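# Six arms stack one keg centred on another

## Task

Put one keg standing upright on top of the other keg, centred over it. The stack counts only if it stays put with no robot holding or propping it, so at the end every gripper must have released it and every arm must have pulled away.

## Robot and tools

Robots and camera. There are six identical i2rt Big YAM arms named arm1 to arm6. Each has six revolute joints, a two-finger gripper and a camera on its wrist. The hand reaches roughly 1.0 m from the joint1 axis. A fixed room camera, cam_high, gives an overhead view. Foot positions (metres) and facing (degrees counter-clockwise from +x) are: arm1 (+0.42, +0.46, +0.76) facing -98; arm2 (+0.01, +0.47, +0.65) facing -83; arm3 (-0.44, +0.52, +0.67) facing -99; arm4 (-0.59, -0.23, +0.67) facing +59; arm5 (+0.02, -0.46, +0.73) facing +77; arm6 (+0.46, -0.52, +0.70) facing +103. Arms on the +y side face roughly toward -y, and those on the -y side face roughly toward +y.

Frames. There is one shared scene frame with its origin on the floor and +z pointing up. The hand point sits midway between the fingertips. The hand's z axis runs along the fingers, and the fingers open and close along its y axis. No printed line gives the true foot poses.

execute_actions. The argument "actions" is a list holding either one action or none. An empty list only reads back the state and images. An action is an object keyed by arm name. Each arm takes a "joints" object that maps joint names to absolute targets. These are not offsets. Every arm listed starts moving together, and the arms may finish at different times. Joint targets and their ranges:
- joint1_rad, -2.879 to 2.879: turns the whole arm about its foot. Positive is counter-clockwise seen from above, and 0 points the arm along its foot's facing.
- joint2_rad, 0 to 3.141: the shoulder. At 0 the upper arm lies back, about level; larger values lift it up and then forward.
- joint3_rad, 0 to 3.019: the elbow. At 0 it is fully folded, and larger values open it.
- joint4_rad, -1.692 to 1.57: hand pitch. Positive tilts the fingers up.
- joint5_rad, -1.57 to 1.57: hand yaw. Positive swings the hand to the arm's right.
- joint6_rad, -2.094 to 2.094: hand roll. Positive is clockwise as seen from behind the hand.
- gripper_m, 0 to 0.093: the gap between the fingertips in metres. Each finger pad squeezes with at most about 50 to 62 N.
Tolerances for counting a joint as arrived are ±0.045, 0.14, 0.09, 0.055, 0.03, 0.035 rad and ±0.003 m. An action runs for at most 15 s. A joint or arm you leave out keeps its earlier target and may still be pushing. An unknown key or an out-of-range number rejects the whole call, and then nothing moves. The optional "cameras" list picks which images come back: arm1_cam_wrist to arm6_cam_wrist, cam_high, or "all". If you omit it or pass null, you get all of them; [] gives none. The "pictures" line lists the images in order. The wrist cameras are 616x616 fisheye images; cam_high is 504x504. With joints 1 and 6 at 0 and the hand level and forward, the wrist camera sits above the hand looking toward the fingertips. Joints move at different speeds, so the hand can travel a curved and wide path between postures.

Result lines. joint_positions gives the current readings. joint_status says how each commanded joint ended:
- off_target: it stopped short and may keep pushing.
- contact_stop: it stopped and now holds where it rests.
- time_out: it did not arrive in time. It may keep its target, or one capped near its position (0.375, 0.375, 0.113, 0.225, 0.075, 0.3 rad for joints 1 to 6), and go on pushing, moving by itself if the way clears.
- not_followed: a self- and arm-collision check withheld the targets. This comes with a "joint command not followed" line and usually a "cause:" line. The gripper target still runs, and the withheld targets may be retried on later actions.
- limit_stop_at_motor_heat: the joint was halted by overheating. Resend the target.
on_its_own lists joints this call did not command, and "held at" there means the target held, not the position. To stop a joint from pushing, command its current reading. A tiny change of target may not move a joint at all, and a joint carrying a load can sag. If any call reports a stop, the later motion, wait and finish calls in that same reply are skipped.

wait: "seconds" from 0 to 10. It commands nothing and returns the same state and images.

zoom_image: "camera" is one camera name. "region" is [x0, y0, x1, y1] in pixels from that camera's latest full image, measured from the top-left, and can be at most 504 by 504. It returns an enlarged view.

read_manual: the optional "section" is "licences". It only returns licence text.

finished_scene: "scene" is the number of the current scene. It ends the scene once the last command has been held, reports whether the goal was met, and cannot be reversed. The keg stack must already be stable and released.

Cautions. The robot keeps running while you think, and the arms hold the last command. A strong press between two robots fails the run, and a hard collision may do so too. The collision check can react too late and ignores fingers, gripper housings and wrist cameras, so keep arms well apart. Arms do not stop on contact; they keep pushing, which can push hard and heat motors. A MOTOR HOT line appears from 85 °C. At 100 °C an OVER-TEMPERATURE FAULT releases that arm's motors and gripper and the arm falls. Avoid dropping, slipping or slamming the kegs. Loose objects may occasionally get a small push from outside, so check the stack again before finishing.

Each tool is called after "Emit:" by a JSON object that holds its "name" and its "arguments", one argument or row to a line.

## Session

Emit:
{"name": "execute_actions", "arguments": {
  "actions": []
}}

Scene clock: 0.00 s.
Motor temperatures (°C, as the motors report them): arm1=[28 28 28 25 28 25] | arm2=[29 26 29 26 26 28] | arm3=[27 27 25 26 25 28] | arm4=[29 28 28 27 30 26] | arm5=[28 28 28 28 27 27] | arm6=[25 27 28 27 29 27]
arm1.joint_positions: joint1_rad=+0.359 joint2_rad=+0.581 joint3_rad=+1.384 joint4_rad=-1.331 joint5_rad=+0.089 joint6_rad=-0.416 gripper_m=+0.094
arm1.joint_status: not commanded
arm1.hand: x=+0.4533 y=+0.2428 z=+1.3099 quat_wxyz=(-0.286, -0.409, -0.763, +0.410) (m; scene frame)
arm2.joint_positions: joint1_rad=-0.251 joint2_rad=+0.631 joint3_rad=+1.454 joint4_rad=-1.469 joint5_rad=-0.154 joint6_rad=+0.295 gripper_m=+0.095
arm2.joint_status: not commanded
arm2.hand: x=+0.0080 y=+0.2617 z=+1.1941 quat_wxyz=(-0.387, -0.730, -0.511, +0.237) (m; scene frame)
arm3.joint_positions: joint1_rad=+0.158 joint2_rad=+0.590 joint3_rad=+1.464 joint4_rad=-1.242 joint5_rad=+0.185 joint6_rad=+0.494 gripper_m=+0.095
arm3.joint_status: not commanded
arm3.hand: x=-0.4725 y=+0.3033 z=+1.2759 quat_wxyz=(-0.444, -0.732, -0.375, +0.356) (m; scene frame)
arm4.joint_positions: joint1_rad=-0.405 joint2_rad=+0.532 joint3_rad=+1.330 joint4_rad=-1.417 joint5_rad=-0.040 joint6_rad=-0.491 gripper_m=+0.094
arm4.joint_status: not commanded
arm4.hand: x=-0.4342 y=-0.1165 z=+1.1792 quat_wxyz=(-0.460, +0.473, -0.750, -0.050) (m; scene frame)
arm5.joint_positions: joint1_rad=+0.310 joint2_rad=+0.600 joint3_rad=+1.455 joint4_rad=-1.187 joint5_rad=+0.258 joint6_rad=+0.099 gripper_m=+0.094
arm5.joint_status: not commanded
arm5.hand: x=+0.0397 y=-0.2333 z=+1.3361 quat_wxyz=(-0.450, +0.516, -0.624, -0.376) (m; scene frame)
arm6.joint_positions: joint1_rad=-0.095 joint2_rad=+0.540 joint3_rad=+1.341 joint4_rad=-1.527 joint5_rad=-0.212 joint6_rad=+0.487 gripper_m=+0.095
arm6.joint_status: not commanded
arm6.hand: x=+0.4040 y=-0.3400 z=+1.1953 quat_wxyz=(-0.097, +0.551, -0.725, -0.402) (m; scene frame)
pictures: arm1_cam_wrist, arm2_cam_wrist, arm3_cam_wrist, arm4_cam_wrist, arm5_cam_wrist, arm6_cam_wrist, cam_high
Images, in order (width x height): arm1_cam_wrist 616x616, arm2_cam_wrist 616x616, arm3_cam_wrist 616x616, arm4_cam_wrist 616x616, arm5_cam_wrist 616x616, arm6_cam_wrist 616x616, cam_high 504x504.

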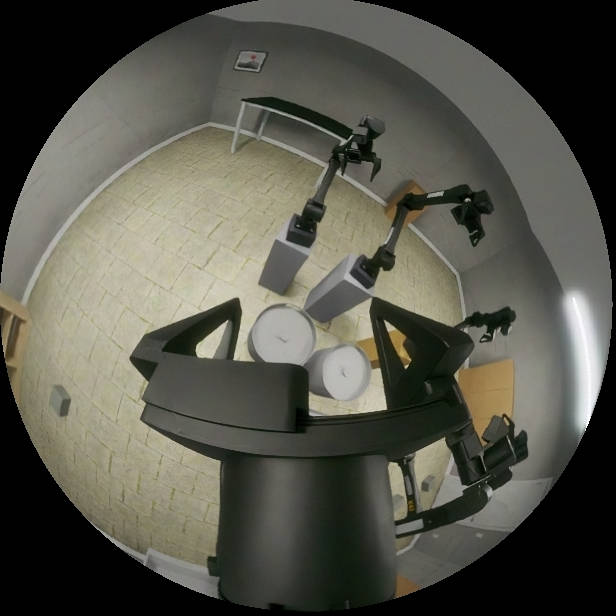

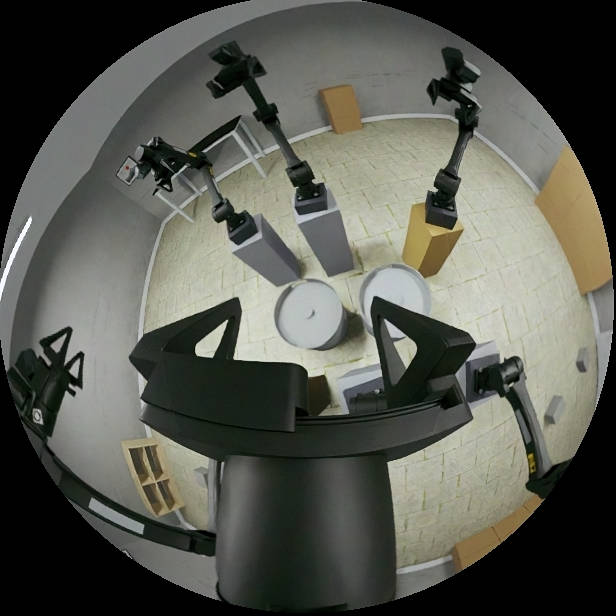

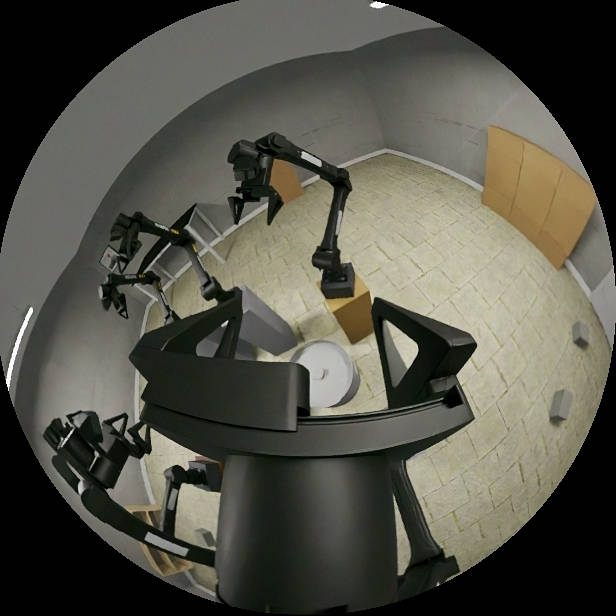

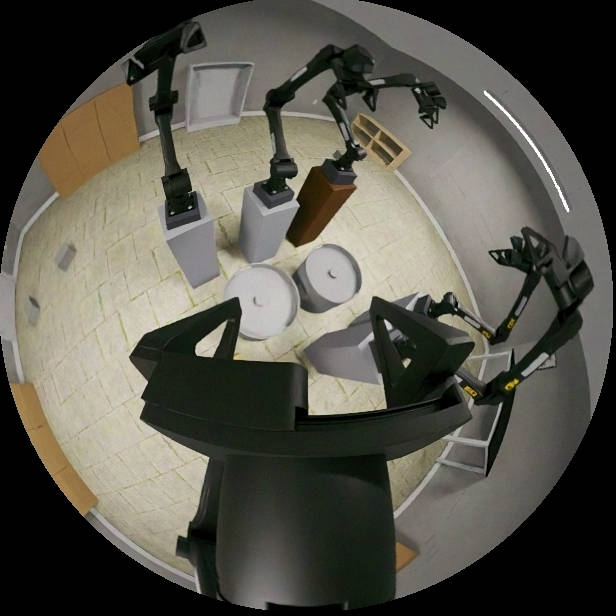

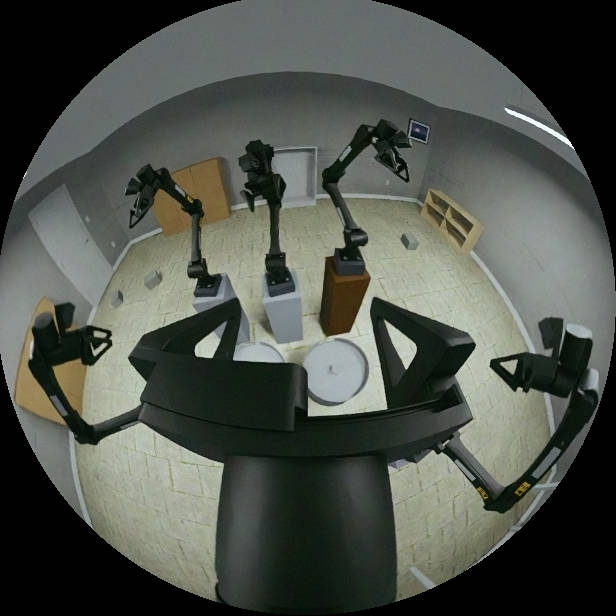

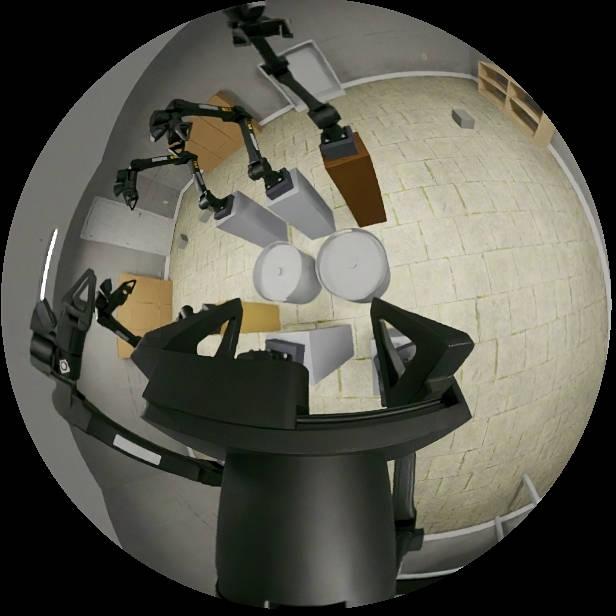

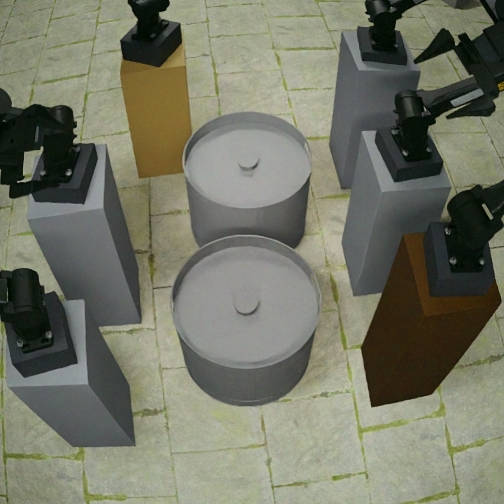

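Emit:
{"name": "zoom_image", "arguments": {
  "camera": "cam_high",
  "region": [150, 90, 350, 420]
}}

Emit:
{"name": "zoom_image", "arguments": {
  "camera": "arm6_cam_wrist",
  "region": [230, 200, 410, 320]
}}

Region (150, 90, 350, 420) of cam_high's 504x504 image, scaled by 1.527, with more detail than that image has; it fills the left 305 columns of this view, and the rest is white.

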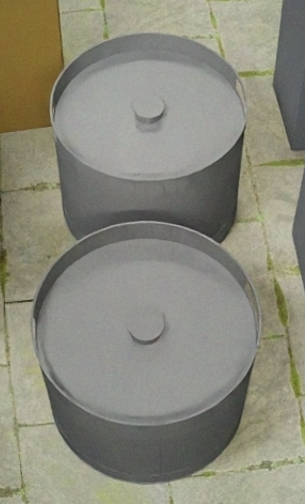

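Region (230, 200, 410, 320) of arm6_cam_wrist's 616x616 image, scaled by 2.800, with more detail than that image has.

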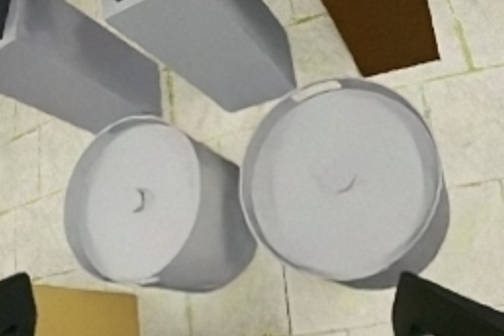

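Emit:
{"name": "execute_actions", "arguments": {
  "actions": [
    {"arm1":{"joints":{"joint1_rad":-0.015,"joint2_rad":1.75,"joint3_rad":0.767,"joint4_rad":-0.9,"joint5_rad":0,"joint6_rad":-0.94}},"arm2":{"joints":{"joint1_rad":0.115,"joint2_rad":1.6,"joint3_rad":0.696,"joint4_rad":-0.9,"joint5_rad":0,"joint6_rad":1.02}},"arm5":{"joints":{"joint1_rad":0.012,"joint2_rad":1.7,"joint3_rad":0.737,"joint4_rad":-0.9,"joint5_rad":0,"joint6_rad":-1.0}},"arm6":{"joints":{"joint1_rad":0.005,"joint2_rad":1.7,"joint3_rad":0.876,"joint4_rad":-1.0,"joint5_rad":0,"joint6_rad":1.02}},"arm3":{"joints":{"joint1_rad":-0.2,"joint2_rad":0.2}},"arm4":{"joints":{"joint1_rad":0.9,"joint2_rad":0.2}}}
  ],
  "cameras": []
}}

Emit:
{"name": "execute_actions", "arguments": {
  "actions": [
    {"arm1":{"joints":{"joint2_rad":2.39,"joint4_rad":0.053}},"arm2":{"joints":{"joint2_rad":2.032,"joint4_rad":-0.235}},"arm5":{"joints":{"joint2_rad":2.293,"joint4_rad":-0.014}},"arm6":{"joints":{"joint2_rad":2.223,"joint4_rad":-0.224}}}
  ],
  "cameras": ["arm1_cam_wrist","arm2_cam_wrist","arm5_cam_wrist","arm6_cam_wrist","cam_high"]
}}

Scene clock: 51.70 s.
Motor temperatures (°C, as the motors report them): arm1=[28 29 34 25 28 25] | arm2=[29 26 34 26 26 28] | arm3=[27 27 30 27 25 28] | arm4=[29 28 33 27 30 26] | arm5=[28 28 32 28 27 27] | arm6=[25 27 32 27 29 27]
arm1.joint_positions: joint1_rad=-0.015 joint2_rad=+1.734 joint3_rad=+0.756 joint4_rad=-0.917 joint5_rad=+0.001 joint6_rad=-0.933 gripper_m=+0.094
arm1.joint_status: all done
arm1.hand: x=+0.3754 y=+0.1781 z=+0.7067 quat_wxyz=(+0.040, -0.381, -0.910, -0.156) (m; scene frame)
arm2.joint_positions: joint1_rad=+0.112 joint2_rad=+1.587 joint3_rad=+0.694 joint4_rad=-0.913 joint5_rad=-0.002 joint6_rad=+1.005 gripper_m=+0.095
arm2.joint_status: all done
arm2.hand: x=+0.0739 y=+0.1989 z=+0.6238 quat_wxyz=(+0.112, -0.915, -0.386, -0.019) (m; scene frame)
arm3.joint_positions: joint1_rad=-0.197 joint2_rad=+0.184 joint3_rad=+1.484 joint4_rad=-1.242 joint5_rad=+0.185 joint6_rad=+0.494 gripper_m=+0.095
arm3.joint_status: all done
arm3.hand: x=-0.4719 y=+0.5251 z=+1.3213 quat_wxyz=(-0.504, -0.663, -0.177, +0.525) (m; scene frame)
arm4.joint_positions: joint1_rad=+0.897 joint2_rad=+0.192 joint3_rad=+1.349 joint4_rad=-1.417 joint5_rad=-0.040 joint6_rad=-0.491 gripper_m=+0.094
arm4.joint_status: all done
arm4.hand: x=-0.6157 y=-0.1872 z=+1.2220 quat_wxyz=(-0.454, +0.743, -0.269, -0.412) (m; scene frame)
arm5.joint_positions: joint1_rad=+0.011 joint2_rad=+1.686 joint3_rad=+0.727 joint4_rad=-0.899 joint5_rad=+0.005 joint6_rad=-0.989 gripper_m=+0.094
arm5.joint_status: all done
arm5.hand: x=+0.0799 y=-0.1834 z=+0.6767 quat_wxyz=(+0.138, +0.914, -0.381, +0.031) (m; scene frame)
arm6.joint_positions: joint1_rad=+0.000 joint2_rad=+1.699 joint3_rad=+0.870 joint4_rad=-1.010 joint5_rad=-0.003 joint6_rad=+1.006 gripper_m=+0.095
arm6.joint_status: all done
arm6.hand: x=+0.3877 y=-0.1977 z=+0.6755 quat_wxyz=(+0.029, +0.379, -0.915, +0.137) (m; scene frame)
pictures: none
No camera images: the call's "cameras" was empty. Leave "cameras" out to get every camera's image.

Scene clock: 53.20 s.
Motor temperatures (°C, as the motors report them): arm1=[28 29 33 25 28 25] | arm2=[29 27 34 26 26 28] | arm3=[27 27 29 27 25 28] | arm4=[29 28 33 27 30 26] | arm5=[28 28 32 28 27 27] | arm6=[25 27 32 27 29 27]
arm1.joint_positions: joint1_rad=-0.015 joint2_rad=+2.374 joint3_rad=+0.765 joint4_rad=+0.035 joint5_rad=+0.001 joint6_rad=-0.933 gripper_m=+0.094
arm1.joint_status: all done
arm1.hand: x=+0.3688 y=+0.1373 z=+0.4806 quat_wxyz=(+0.001, -0.386, -0.923, -0.001) (m; scene frame)
arm2.joint_positions: joint1_rad=+0.112 joint2_rad=+2.032 joint3_rad=+0.694 joint4_rad=-0.249 joint5_rad=-0.002 joint6_rad=+1.005 gripper_m=+0.095
arm2.joint_status: all done
arm2.hand: x=+0.0872 y=+0.1423 z=+0.4747 quat_wxyz=(+0.005, -0.921, -0.389, -0.001) (m; scene frame)
arm3.joint_positions: joint1_rad=-0.197 joint2_rad=+0.184 joint3_rad=+1.484 joint4_rad=-1.242 joint5_rad=+0.185 joint6_rad=+0.494 gripper_m=+0.095
arm3.joint_status: not commanded
arm3.hand: x=-0.4719 y=+0.5251 z=+1.3213 quat_wxyz=(-0.504, -0.663, -0.177, +0.525) (m; scene frame)
arm4.joint_positions: joint1_rad=+0.897 joint2_rad=+0.192 joint3_rad=+1.349 joint4_rad=-1.417 joint5_rad=-0.040 joint6_rad=-0.491 gripper_m=+0.094
arm4.joint_status: not commanded
arm4.hand: x=-0.6157 y=-0.1872 z=+1.2220 quat_wxyz=(-0.454, +0.743, -0.269, -0.412) (m; scene frame)
arm5.joint_positions: joint1_rad=+0.011 joint2_rad=+2.280 joint3_rad=+0.735 joint4_rad=-0.025 joint5_rad=+0.005 joint6_rad=-0.990 gripper_m=+0.094
arm5.joint_status: all done
arm5.hand: x=+0.0910 y=-0.1366 z=+0.4724 quat_wxyz=(-0.004, +0.923, -0.384, +0.005) (m; scene frame)
arm6.joint_positions: joint1_rad=+0.000 joint2_rad=+2.228 joint3_rad=+0.871 joint4_rad=-0.236 joint5_rad=-0.003 joint6_rad=+1.007 gripper_m=+0.095
arm6.joint_status: all done
arm6.hand: x=+0.3756 y=-0.1500 z=+0.4654 quat_wxyz=(+0.008, +0.382, -0.924, +0.016) (m; scene frame)
pictures: arm1_cam_wrist, arm2_cam_wrist, arm5_cam_wrist, arm6_cam_wrist, cam_high
Images, in order (width x height): arm1_cam_wrist 616x616, arm2_cam_wrist 616x616, arm5_cam_wrist 616x616, arm6_cam_wrist 616x616, cam_high 504x504.

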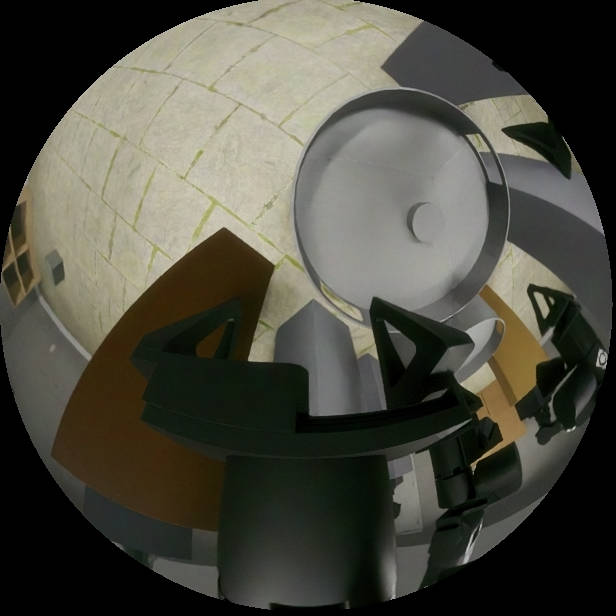

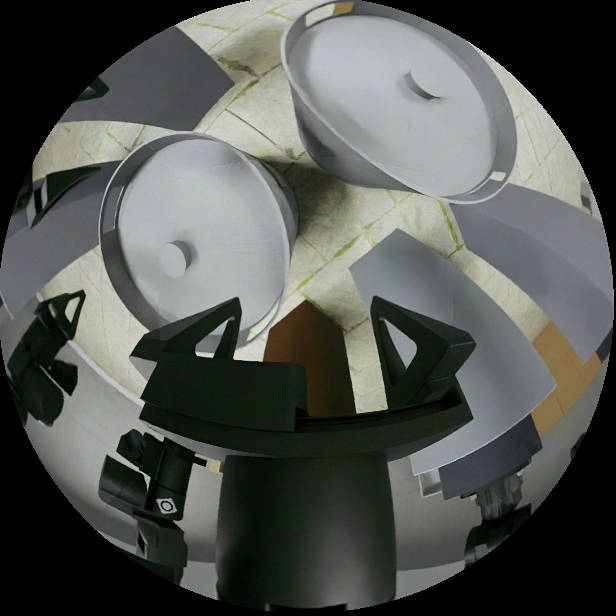

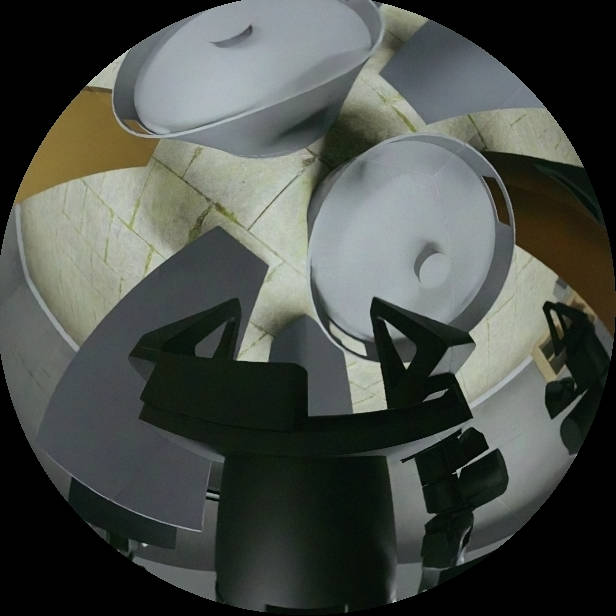

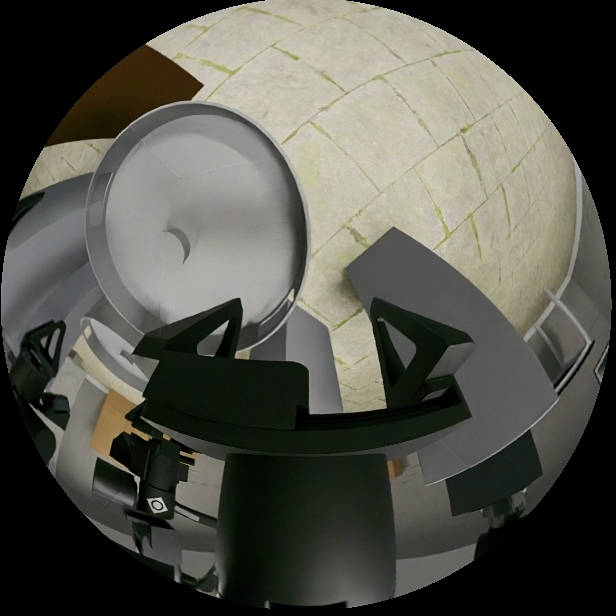

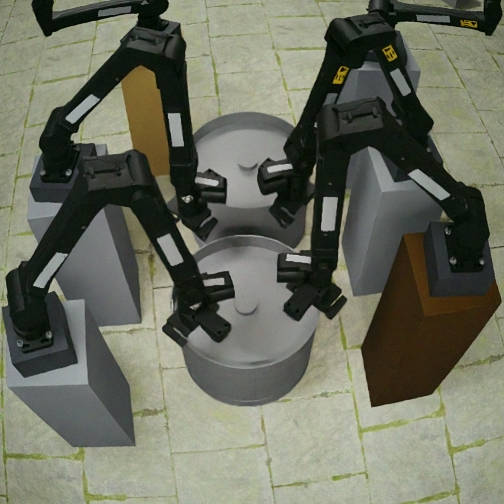

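Emit:
{"name": "execute_actions", "arguments": {
  "actions": [
    {"arm1":{"joints":{"joint1_rad":0.033,"joint2_rad":2.723,"joint3_rad":0.96,"joint4_rad":0.205,"joint6_rad":-0.89}},"arm2":{"joints":{"joint1_rad":0.158,"joint2_rad":2.389,"joint3_rad":0.817,"joint4_rad":0.017,"joint6_rad":1.07}},"arm5":{"joints":{"joint1_rad":-0.031,"joint2_rad":2.634,"joint3_rad":0.92,"joint4_rad":0.153,"joint6_rad":-1.05}},"arm6":{"joints":{"joint1_rad":-0.034,"joint2_rad":2.535,"joint3_rad":1.012,"joint4_rad":-0.02,"joint6_rad":0.98}}}
  ],
  "cameras": ["arm1_cam_wrist","arm2_cam_wrist","arm5_cam_wrist","arm6_cam_wrist"]
}}

Scene clock: 67.23 s.
Motor temperatures (°C, as the motors report them): arm1=[28 29 31 25 28 25] | arm2=[29 27 32 26 26 28] | arm3=[27 27 28 27 25 28] | arm4=[29 29 31 27 30 26] | arm5=[28 29 31 28 27 27] | arm6=[25 28 30 27 29 27]
arm1.joint_positions: joint1_rad=+0.032 joint2_rad=+2.718 joint3_rad=+0.956 joint4_rad=+0.195 joint5_rad=+0.001 joint6_rad=-0.897 gripper_m=+0.094
arm1.joint_status: all done
arm1.hand: x=+0.3843 y=+0.1386 z=+0.3668 quat_wxyz=(+0.000, -0.380, -0.925, +0.002) (m; scene frame)
arm2.joint_positions: joint1_rad=+0.153 joint2_rad=+2.399 joint3_rad=+0.814 joint4_rad=+0.002 joint5_rad=-0.001 joint6_rad=+1.055 gripper_m=+0.095
arm2.joint_status: all done
arm2.hand: x=+0.1011 y=+0.1423 z=+0.3615 quat_wxyz=(+0.003, -0.923, -0.385, +0.000) (m; scene frame)
arm3.joint_positions: joint1_rad=-0.197 joint2_rad=+0.184 joint3_rad=+1.484 joint4_rad=-1.242 joint5_rad=+0.185 joint6_rad=+0.494 gripper_m=+0.095
arm3.joint_status: not commanded
arm3.hand: x=-0.4719 y=+0.5251 z=+1.3213 quat_wxyz=(-0.504, -0.663, -0.177, +0.525) (m; scene frame)
arm4.joint_positions: joint1_rad=+0.897 joint2_rad=+0.192 joint3_rad=+1.349 joint4_rad=-1.417 joint5_rad=-0.040 joint6_rad=-0.491 gripper_m=+0.094
arm4.joint_status: not commanded
arm4.hand: x=-0.6157 y=-0.1872 z=+1.2220 quat_wxyz=(-0.454, +0.743, -0.269, -0.412) (m; scene frame)
arm5.joint_positions: joint1_rad=-0.033 joint2_rad=+2.632 joint3_rad=+0.916 joint4_rad=+0.145 joint5_rad=+0.003 joint6_rad=-1.039 gripper_m=+0.094
arm5.joint_status: all done
arm5.hand: x=+0.1056 y=-0.1397 z=+0.3585 quat_wxyz=(-0.002, +0.924, -0.382, +0.004) (m; scene frame)
arm6.joint_positions: joint1_rad=-0.031 joint2_rad=+2.544 joint3_rad=+1.008 joint4_rad=-0.030 joint5_rad=-0.003 joint6_rad=+0.993 gripper_m=+0.095
arm6.joint_status: all done
arm6.hand: x=+0.3859 y=-0.1443 z=+0.3556 quat_wxyz=(+0.005, +0.374, -0.927, +0.003) (m; scene frame)
pictures: arm1_cam_wrist, arm2_cam_wrist, arm5_cam_wrist, arm6_cam_wrist
Images, in order (width x height): arm1_cam_wrist 616x616, arm2_cam_wrist 616x616, arm5_cam_wrist 616x616, arm6_cam_wrist 616x616.

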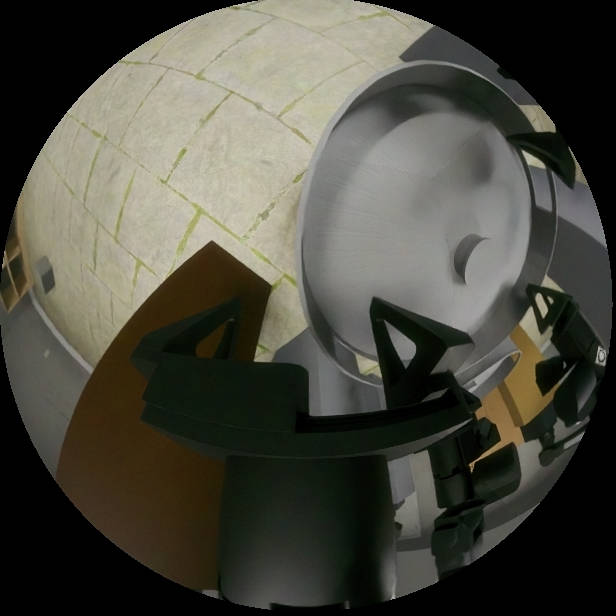

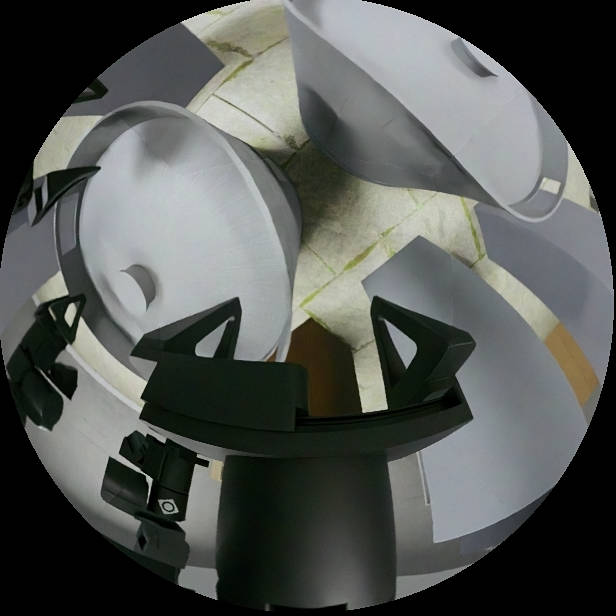

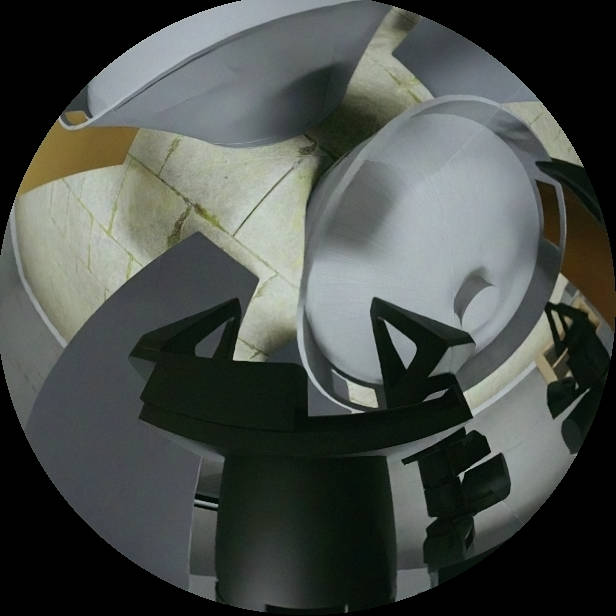

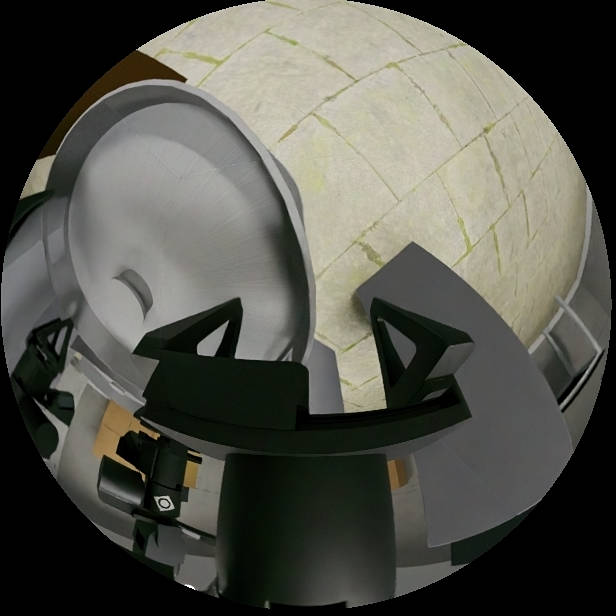

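Emit:
{"name": "execute_actions", "arguments": {
  "actions": [
    {"arm1":{"joints":{"joint1_rad":0.059,"joint2_rad":2.905,"joint3_rad":1.12,"joint4_rad":0.225,"joint6_rad":-0.86,"gripper_m":0.05}},"arm2":{"joints":{"joint1_rad":0.182,"joint2_rad":2.57,"joint3_rad":0.939,"joint4_rad":0.085,"joint6_rad":1.09,"gripper_m":0.05}},"arm5":{"joints":{"joint1_rad":-0.052,"joint2_rad":2.801,"joint3_rad":1.038,"joint4_rad":0.205,"joint6_rad":-1.075,"gripper_m":0.05}},"arm6":{"joints":{"joint1_rad":-0.053,"joint2_rad":2.692,"joint3_rad":1.104,"joint4_rad":0.043,"joint6_rad":0.955,"gripper_m":0.05}}}
  ],
  "cameras": ["arm1_cam_wrist","arm2_cam_wrist","arm5_cam_wrist","arm6_cam_wrist"]
}}

Scene clock: 78.50 s.
Motor temperatures (°C, as the motors report them): arm1=[28 30 30 25 28 25] | arm2=[29 28 31 26 26 28] | arm3=[27 27 28 27 25 28] | arm4=[29 29 31 27 30 26] | arm5=[28 29 30 28 27 27] | arm6=[25 29 30 27 29 27]
arm1.joint_positions: joint1_rad=+0.057 joint2_rad=+2.886 joint3_rad=+1.117 joint4_rad=+0.211 joint5_rad=-0.002 joint6_rad=-0.868 gripper_m=+0.050
arm1.joint_status: all done
arm1.hand: x=+0.3920 y=+0.1276 z=+0.3037 quat_wxyz=(-0.003, -0.383, -0.924, +0.006) (m; scene frame)
arm2.joint_positions: joint1_rad=+0.170 joint2_rad=+2.571 joint3_rad=+0.936 joint4_rad=+0.072 joint5_rad=+0.002 joint6_rad=+1.075 gripper_m=+0.050
arm2.joint_status: all done
arm2.hand: x=+0.1110 y=+0.1277 z=+0.3038 quat_wxyz=(-0.007, -0.924, -0.383, +0.003) (m; scene frame)
arm3.joint_positions: joint1_rad=-0.197 joint2_rad=+0.184 joint3_rad=+1.484 joint4_rad=-1.242 joint5_rad=+0.185 joint6_rad=+0.494 gripper_m=+0.095
arm3.joint_status: not commanded
arm3.hand: x=-0.4719 y=+0.5251 z=+1.3213 quat_wxyz=(-0.504, -0.663, -0.177, +0.525) (m; scene frame)
arm4.joint_positions: joint1_rad=+0.897 joint2_rad=+0.192 joint3_rad=+1.349 joint4_rad=-1.417 joint5_rad=-0.040 joint6_rad=-0.491 gripper_m=+0.094
arm4.joint_status: not commanded
arm4.hand: x=-0.6157 y=-0.1872 z=+1.2220 quat_wxyz=(-0.454, +0.743, -0.269, -0.412) (m; scene frame)
arm5.joint_positions: joint1_rad=-0.044 joint2_rad=+2.751 joint3_rad=+1.026 joint4_rad=+0.200 joint5_rad=-0.003 joint6_rad=-1.066 gripper_m=+0.050
arm5.joint_status: all done
arm5.hand: x=+0.1138 y=-0.1207 z=+0.3153 quat_wxyz=(-0.025, +0.927, -0.375, -0.002) (m; scene frame)
arm6.joint_positions: joint1_rad=-0.051 joint2_rad=+2.654 joint3_rad=+1.102 joint4_rad=+0.038 joint5_rad=+0.002 joint6_rad=+0.970 gripper_m=+0.050
arm6.joint_status: all done
arm6.hand: x=+0.3905 y=-0.1217 z=+0.3159 quat_wxyz=(-0.003, +0.375, -0.927, -0.022) (m; scene frame)
pictures: arm1_cam_wrist, arm2_cam_wrist, arm5_cam_wrist, arm6_cam_wrist
Images, in order (width x height): arm1_cam_wrist 616x616, arm2_cam_wrist 616x616, arm5_cam_wrist 616x616, arm6_cam_wrist 616x616.

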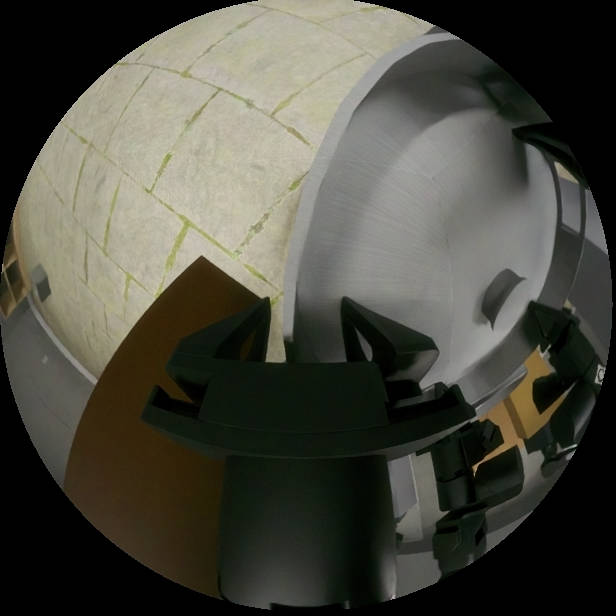

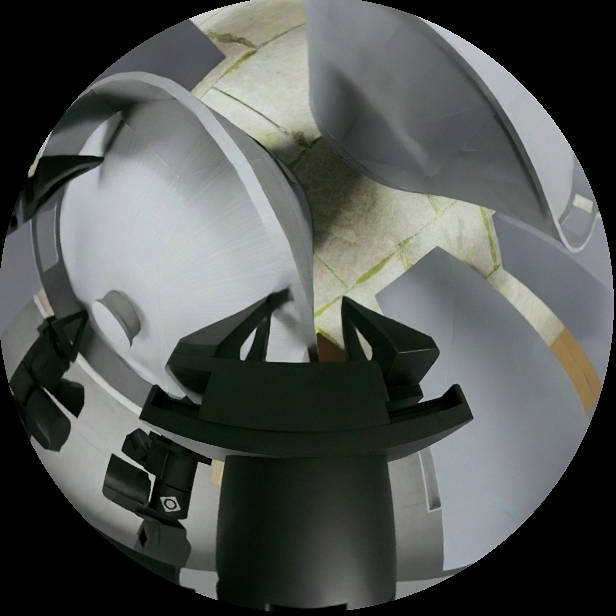

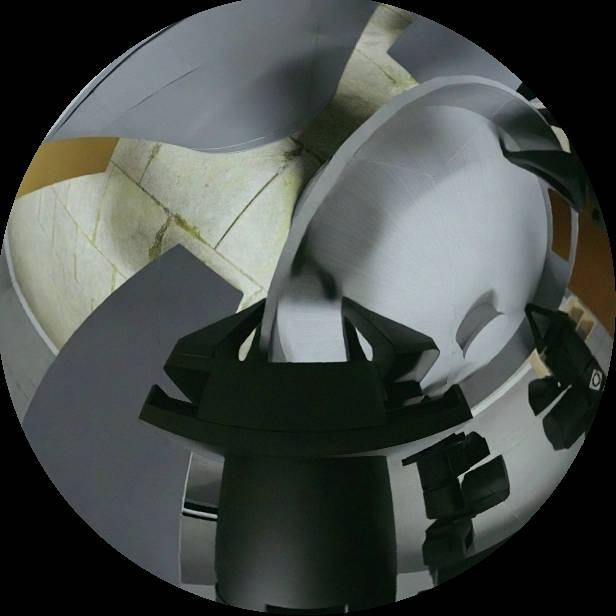

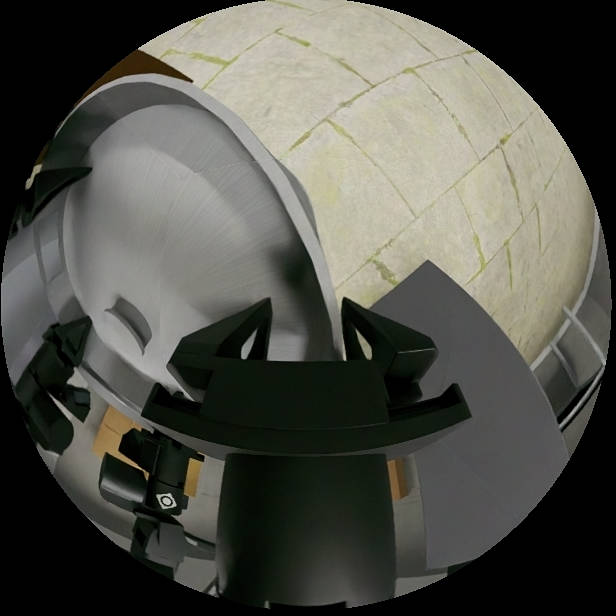

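Emit:
{"name": "execute_actions", "arguments": {
  "actions": [
    {"arm1":{"joints":{"gripper_m":0.08}},"arm2":{"joints":{"gripper_m":0.08}},"arm5":{"joints":{"gripper_m":0.08}},"arm6":{"joints":{"gripper_m":0.08}}}
  ],
  "cameras": []
}}

Emit:
{"name": "execute_actions", "arguments": {
  "actions": [
    {"arm1":{"joints":{"joint2_rad":2.955,"joint3_rad":1.155,"joint4_rad":0.228}},"arm2":{"joints":{"joint2_rad":2.62,"joint3_rad":0.965,"joint4_rad":0.095}},"arm5":{"joints":{"joint2_rad":2.85,"joint3_rad":1.069,"joint4_rad":0.215}},"arm6":{"joints":{"joint2_rad":2.74,"joint3_rad":1.132,"joint4_rad":0.055}}}
  ],
  "cameras": ["arm1_cam_wrist","arm2_cam_wrist","arm5_cam_wrist","arm6_cam_wrist","cam_high"]
}}

Scene clock: 83.77 s.
Motor temperatures (°C, as the motors report them): arm1=[28 30 30 25 28 25] | arm2=[29 28 31 26 26 28] | arm3=[27 27 27 27 25 28] | arm4=[29 29 31 27 30 26] | arm5=[28 29 30 28 27 27] | arm6=[25 29 30 27 29 27]
arm1.joint_positions: joint1_rad=+0.061 joint2_rad=+2.886 joint3_rad=+1.108 joint4_rad=+0.211 joint5_rad=-0.005 joint6_rad=-0.868 gripper_m=+0.080
arm1.joint_status: all done
arm1.hand: x=+0.3943 y=+0.1331 z=+0.3044 quat_wxyz=(-0.003, -0.381, -0.925, +0.002) (m; scene frame)
arm2.joint_positions: joint1_rad=+0.170 joint2_rad=+2.570 joint3_rad=+0.933 joint4_rad=+0.072 joint5_rad=+0.002 joint6_rad=+1.076 gripper_m=+0.080
arm2.joint_status: all done
arm2.hand: x=+0.1106 y=+0.1290 z=+0.3042 quat_wxyz=(-0.006, -0.924, -0.383, +0.002) (m; scene frame)
arm3.joint_positions: joint1_rad=-0.197 joint2_rad=+0.184 joint3_rad=+1.484 joint4_rad=-1.242 joint5_rad=+0.185 joint6_rad=+0.494 gripper_m=+0.095
arm3.joint_status: not commanded
arm3.hand: x=-0.4719 y=+0.5251 z=+1.3213 quat_wxyz=(-0.504, -0.663, -0.177, +0.525) (m; scene frame)
arm4.joint_positions: joint1_rad=+0.897 joint2_rad=+0.192 joint3_rad=+1.349 joint4_rad=-1.417 joint5_rad=-0.040 joint6_rad=-0.491 gripper_m=+0.094
arm4.joint_status: not commanded
arm4.hand: x=-0.6157 y=-0.1872 z=+1.2220 quat_wxyz=(-0.454, +0.743, -0.269, -0.412) (m; scene frame)
arm5.joint_positions: joint1_rad=-0.044 joint2_rad=+2.751 joint3_rad=+1.016 joint4_rad=+0.200 joint5_rad=-0.006 joint6_rad=-1.069 gripper_m=+0.080
arm5.joint_status: all done
arm5.hand: x=+0.1116 y=-0.1267 z=+0.3158 quat_wxyz=(-0.020, +0.928, -0.373, -0.002) (m; scene frame)
arm6.joint_positions: joint1_rad=-0.062 joint2_rad=+2.653 joint3_rad=+1.087 joint4_rad=+0.038 joint5_rad=+0.005 joint6_rad=+0.969 gripper_m=+0.080
arm6.joint_status: all done
arm6.hand: x=+0.3970 y=-0.1297 z=+0.3160 quat_wxyz=(-0.003, +0.371, -0.929, -0.015) (m; scene frame)
pictures: none
No camera images: the call's "cameras" was empty. Leave "cameras" out to get every camera's image.

Scene clock: 84.30 s.
Motor temperatures (°C, as the motors report them): arm1=[28 30 30 25 28 25] | arm2=[29 28 31 26 26 28] | arm3=[27 27 27 27 25 28] | arm4=[29 29 31 27 30 26] | arm5=[28 29 30 28 27 27] | arm6=[25 29 30 27 29 27]
arm1.joint_positions: joint1_rad=+0.061 joint2_rad=+2.887 joint3_rad=+1.109 joint4_rad=+0.211 joint5_rad=-0.005 joint6_rad=-0.867 gripper_m=+0.080
arm1.joint_status: all done
arm1.hand: x=+0.3943 y=+0.1328 z=+0.3040 quat_wxyz=(-0.003, -0.381, -0.925, +0.002) (m; scene frame)
arm2.joint_positions: joint1_rad=+0.170 joint2_rad=+2.570 joint3_rad=+0.933 joint4_rad=+0.072 joint5_rad=+0.002 joint6_rad=+1.076 gripper_m=+0.080
arm2.joint_status: all done
arm2.hand: x=+0.1105 y=+0.1291 z=+0.3040 quat_wxyz=(-0.006, -0.924, -0.383, +0.002) (m; scene frame)
arm3.joint_positions: joint1_rad=-0.197 joint2_rad=+0.184 joint3_rad=+1.484 joint4_rad=-1.242 joint5_rad=+0.185 joint6_rad=+0.494 gripper_m=+0.095
arm3.joint_status: not commanded
arm3.hand: x=-0.4719 y=+0.5251 z=+1.3213 quat_wxyz=(-0.504, -0.663, -0.177, +0.525) (m; scene frame)
arm4.joint_positions: joint1_rad=+0.897 joint2_rad=+0.192 joint3_rad=+1.349 joint4_rad=-1.417 joint5_rad=-0.040 joint6_rad=-0.491 gripper_m=+0.094
arm4.joint_status: not commanded
arm4.hand: x=-0.6157 y=-0.1872 z=+1.2220 quat_wxyz=(-0.454, +0.743, -0.269, -0.412) (m; scene frame)
arm5.joint_positions: joint1_rad=-0.044 joint2_rad=+2.753 joint3_rad=+1.016 joint4_rad=+0.201 joint5_rad=-0.006 joint6_rad=-1.069 gripper_m=+0.080
arm5.joint_status: all done
arm5.hand: x=+0.1114 y=-0.1274 z=+0.3150 quat_wxyz=(-0.019, +0.928, -0.373, -0.002) (m; scene frame)
arm6.joint_positions: joint1_rad=-0.062 joint2_rad=+2.654 joint3_rad=+1.087 joint4_rad=+0.038 joint5_rad=+0.005 joint6_rad=+0.969 gripper_m=+0.080
arm6.joint_status: all done
arm6.hand: x=+0.3970 y=-0.1299 z=+0.3158 quat_wxyz=(-0.003, +0.371, -0.929, -0.014) (m; scene frame)
pictures: arm1_cam_wrist, arm2_cam_wrist, arm5_cam_wrist, arm6_cam_wrist, cam_high
Images, in order (width x height): arm1_cam_wrist 616x616, arm2_cam_wrist 616x616, arm5_cam_wrist 616x616, arm6_cam_wrist 616x616, cam_high 504x504.

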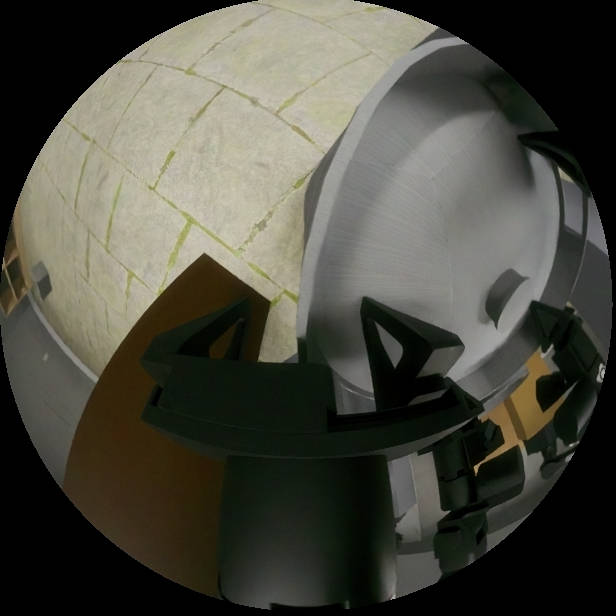

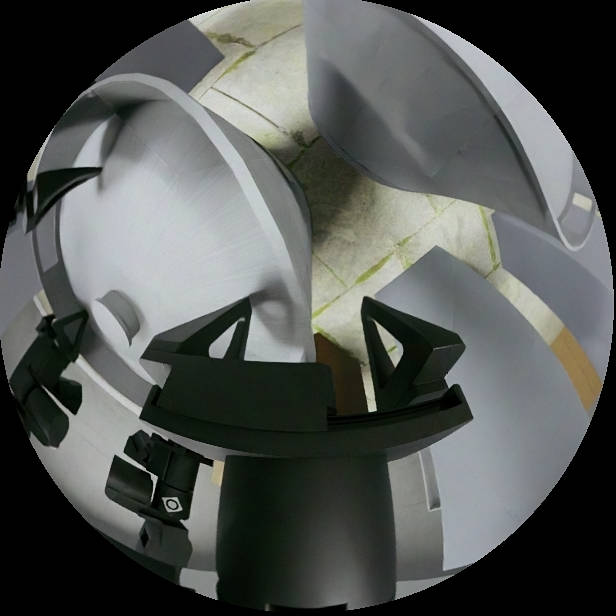

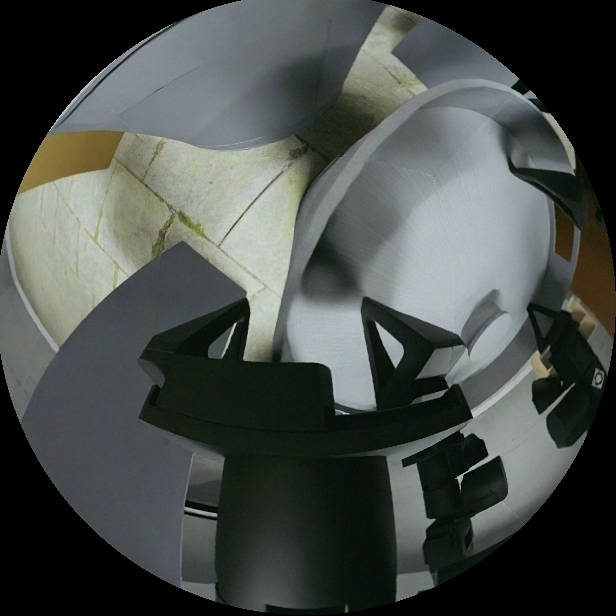

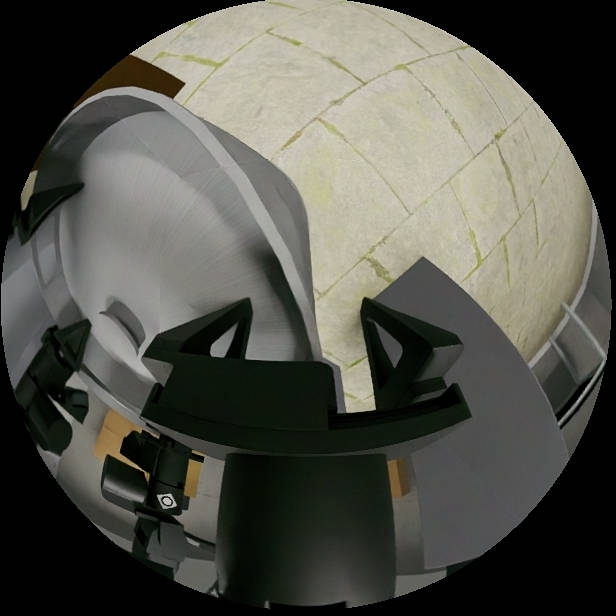

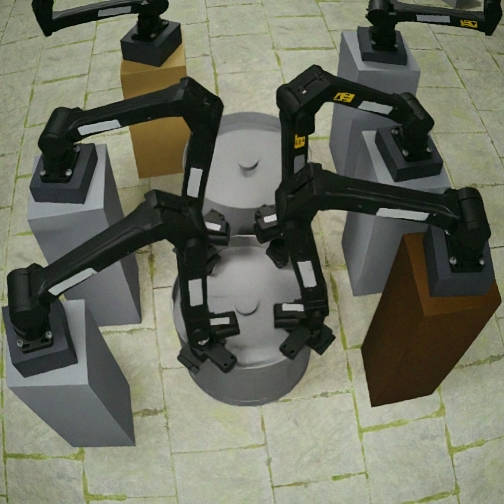

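Emit:
{"name": "execute_actions", "arguments": {
  "actions": [],
  "cameras": ["arm1_cam_wrist","arm5_cam_wrist"]
}}

Scene clock: 85.93 s.
Motor temperatures (°C, as the motors report them): arm1=[28 30 30 25 28 25] | arm2=[29 28 31 26 26 28] | arm3=[27 27 27 27 25 28] | arm4=[29 29 31 27 30 26] | arm5=[28 29 30 28 27 27] | arm6=[25 28 30 27 29 27]
arm1.joint_positions: joint1_rad=+0.061 joint2_rad=+2.887 joint3_rad=+1.109 joint4_rad=+0.211 joint5_rad=-0.005 joint6_rad=-0.867 gripper_m=+0.080
arm1.joint_status: all done
arm1.hand: x=+0.3943 y=+0.1328 z=+0.3040 quat_wxyz=(-0.003, -0.381, -0.925, +0.002) (m; scene frame)
arm2.joint_positions: joint1_rad=+0.170 joint2_rad=+2.570 joint3_rad=+0.933 joint4_rad=+0.072 joint5_rad=+0.002 joint6_rad=+1.076 gripper_m=+0.080
arm2.joint_status: all done
arm2.hand: x=+0.1105 y=+0.1291 z=+0.3040 quat_wxyz=(-0.006, -0.924, -0.383, +0.002) (m; scene frame)
arm3.joint_positions: joint1_rad=-0.197 joint2_rad=+0.184 joint3_rad=+1.484 joint4_rad=-1.242 joint5_rad=+0.185 joint6_rad=+0.494 gripper_m=+0.095
arm3.joint_status: not commanded
arm3.hand: x=-0.4719 y=+0.5251 z=+1.3213 quat_wxyz=(-0.504, -0.663, -0.177, +0.525) (m; scene frame)
arm4.joint_positions: joint1_rad=+0.897 joint2_rad=+0.192 joint3_rad=+1.349 joint4_rad=-1.417 joint5_rad=-0.040 joint6_rad=-0.491 gripper_m=+0.094
arm4.joint_status: not commanded
arm4.hand: x=-0.6157 y=-0.1872 z=+1.2220 quat_wxyz=(-0.454, +0.743, -0.269, -0.412) (m; scene frame)
arm5.joint_positions: joint1_rad=-0.044 joint2_rad=+2.753 joint3_rad=+1.016 joint4_rad=+0.201 joint5_rad=-0.006 joint6_rad=-1.069 gripper_m=+0.080
arm5.joint_status: all done
arm5.hand: x=+0.1114 y=-0.1274 z=+0.3150 quat_wxyz=(-0.019, +0.928, -0.373, -0.002) (m; scene frame)
arm6.joint_positions: joint1_rad=-0.062 joint2_rad=+2.654 joint3_rad=+1.087 joint4_rad=+0.038 joint5_rad=+0.005 joint6_rad=+0.969 gripper_m=+0.080
arm6.joint_status: all done
arm6.hand: x=+0.3970 y=-0.1299 z=+0.3158 quat_wxyz=(-0.003, +0.371, -0.929, -0.014) (m; scene frame)
pictures: arm1_cam_wrist, arm5_cam_wrist
Images, in order (width x height): arm1_cam_wrist 616x616, arm5_cam_wrist 616x616.

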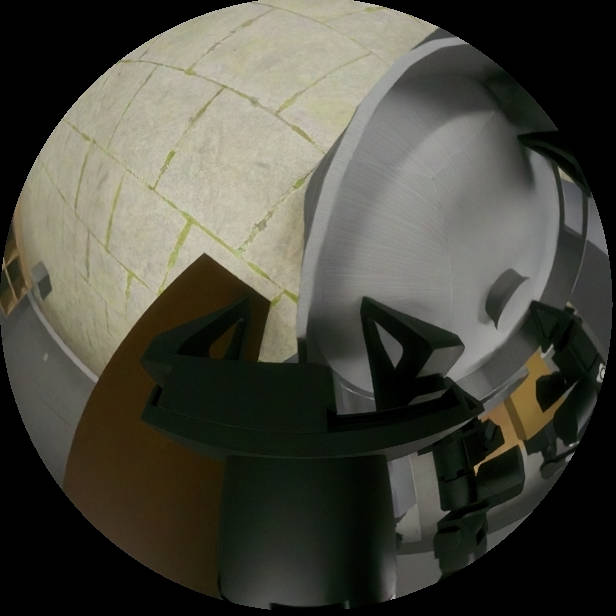

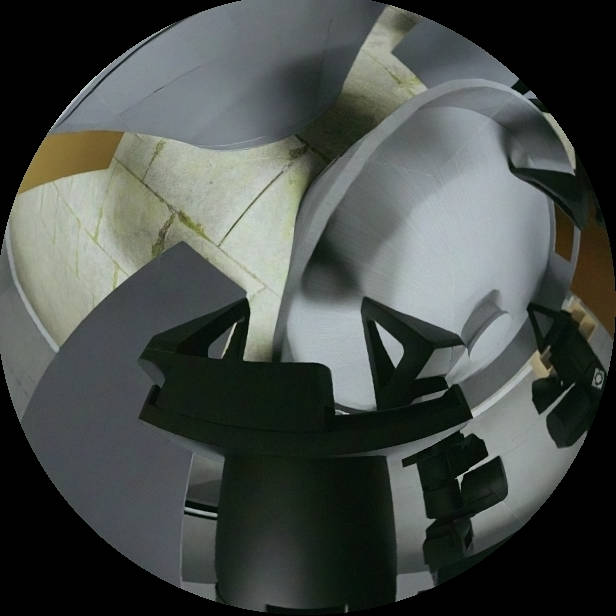

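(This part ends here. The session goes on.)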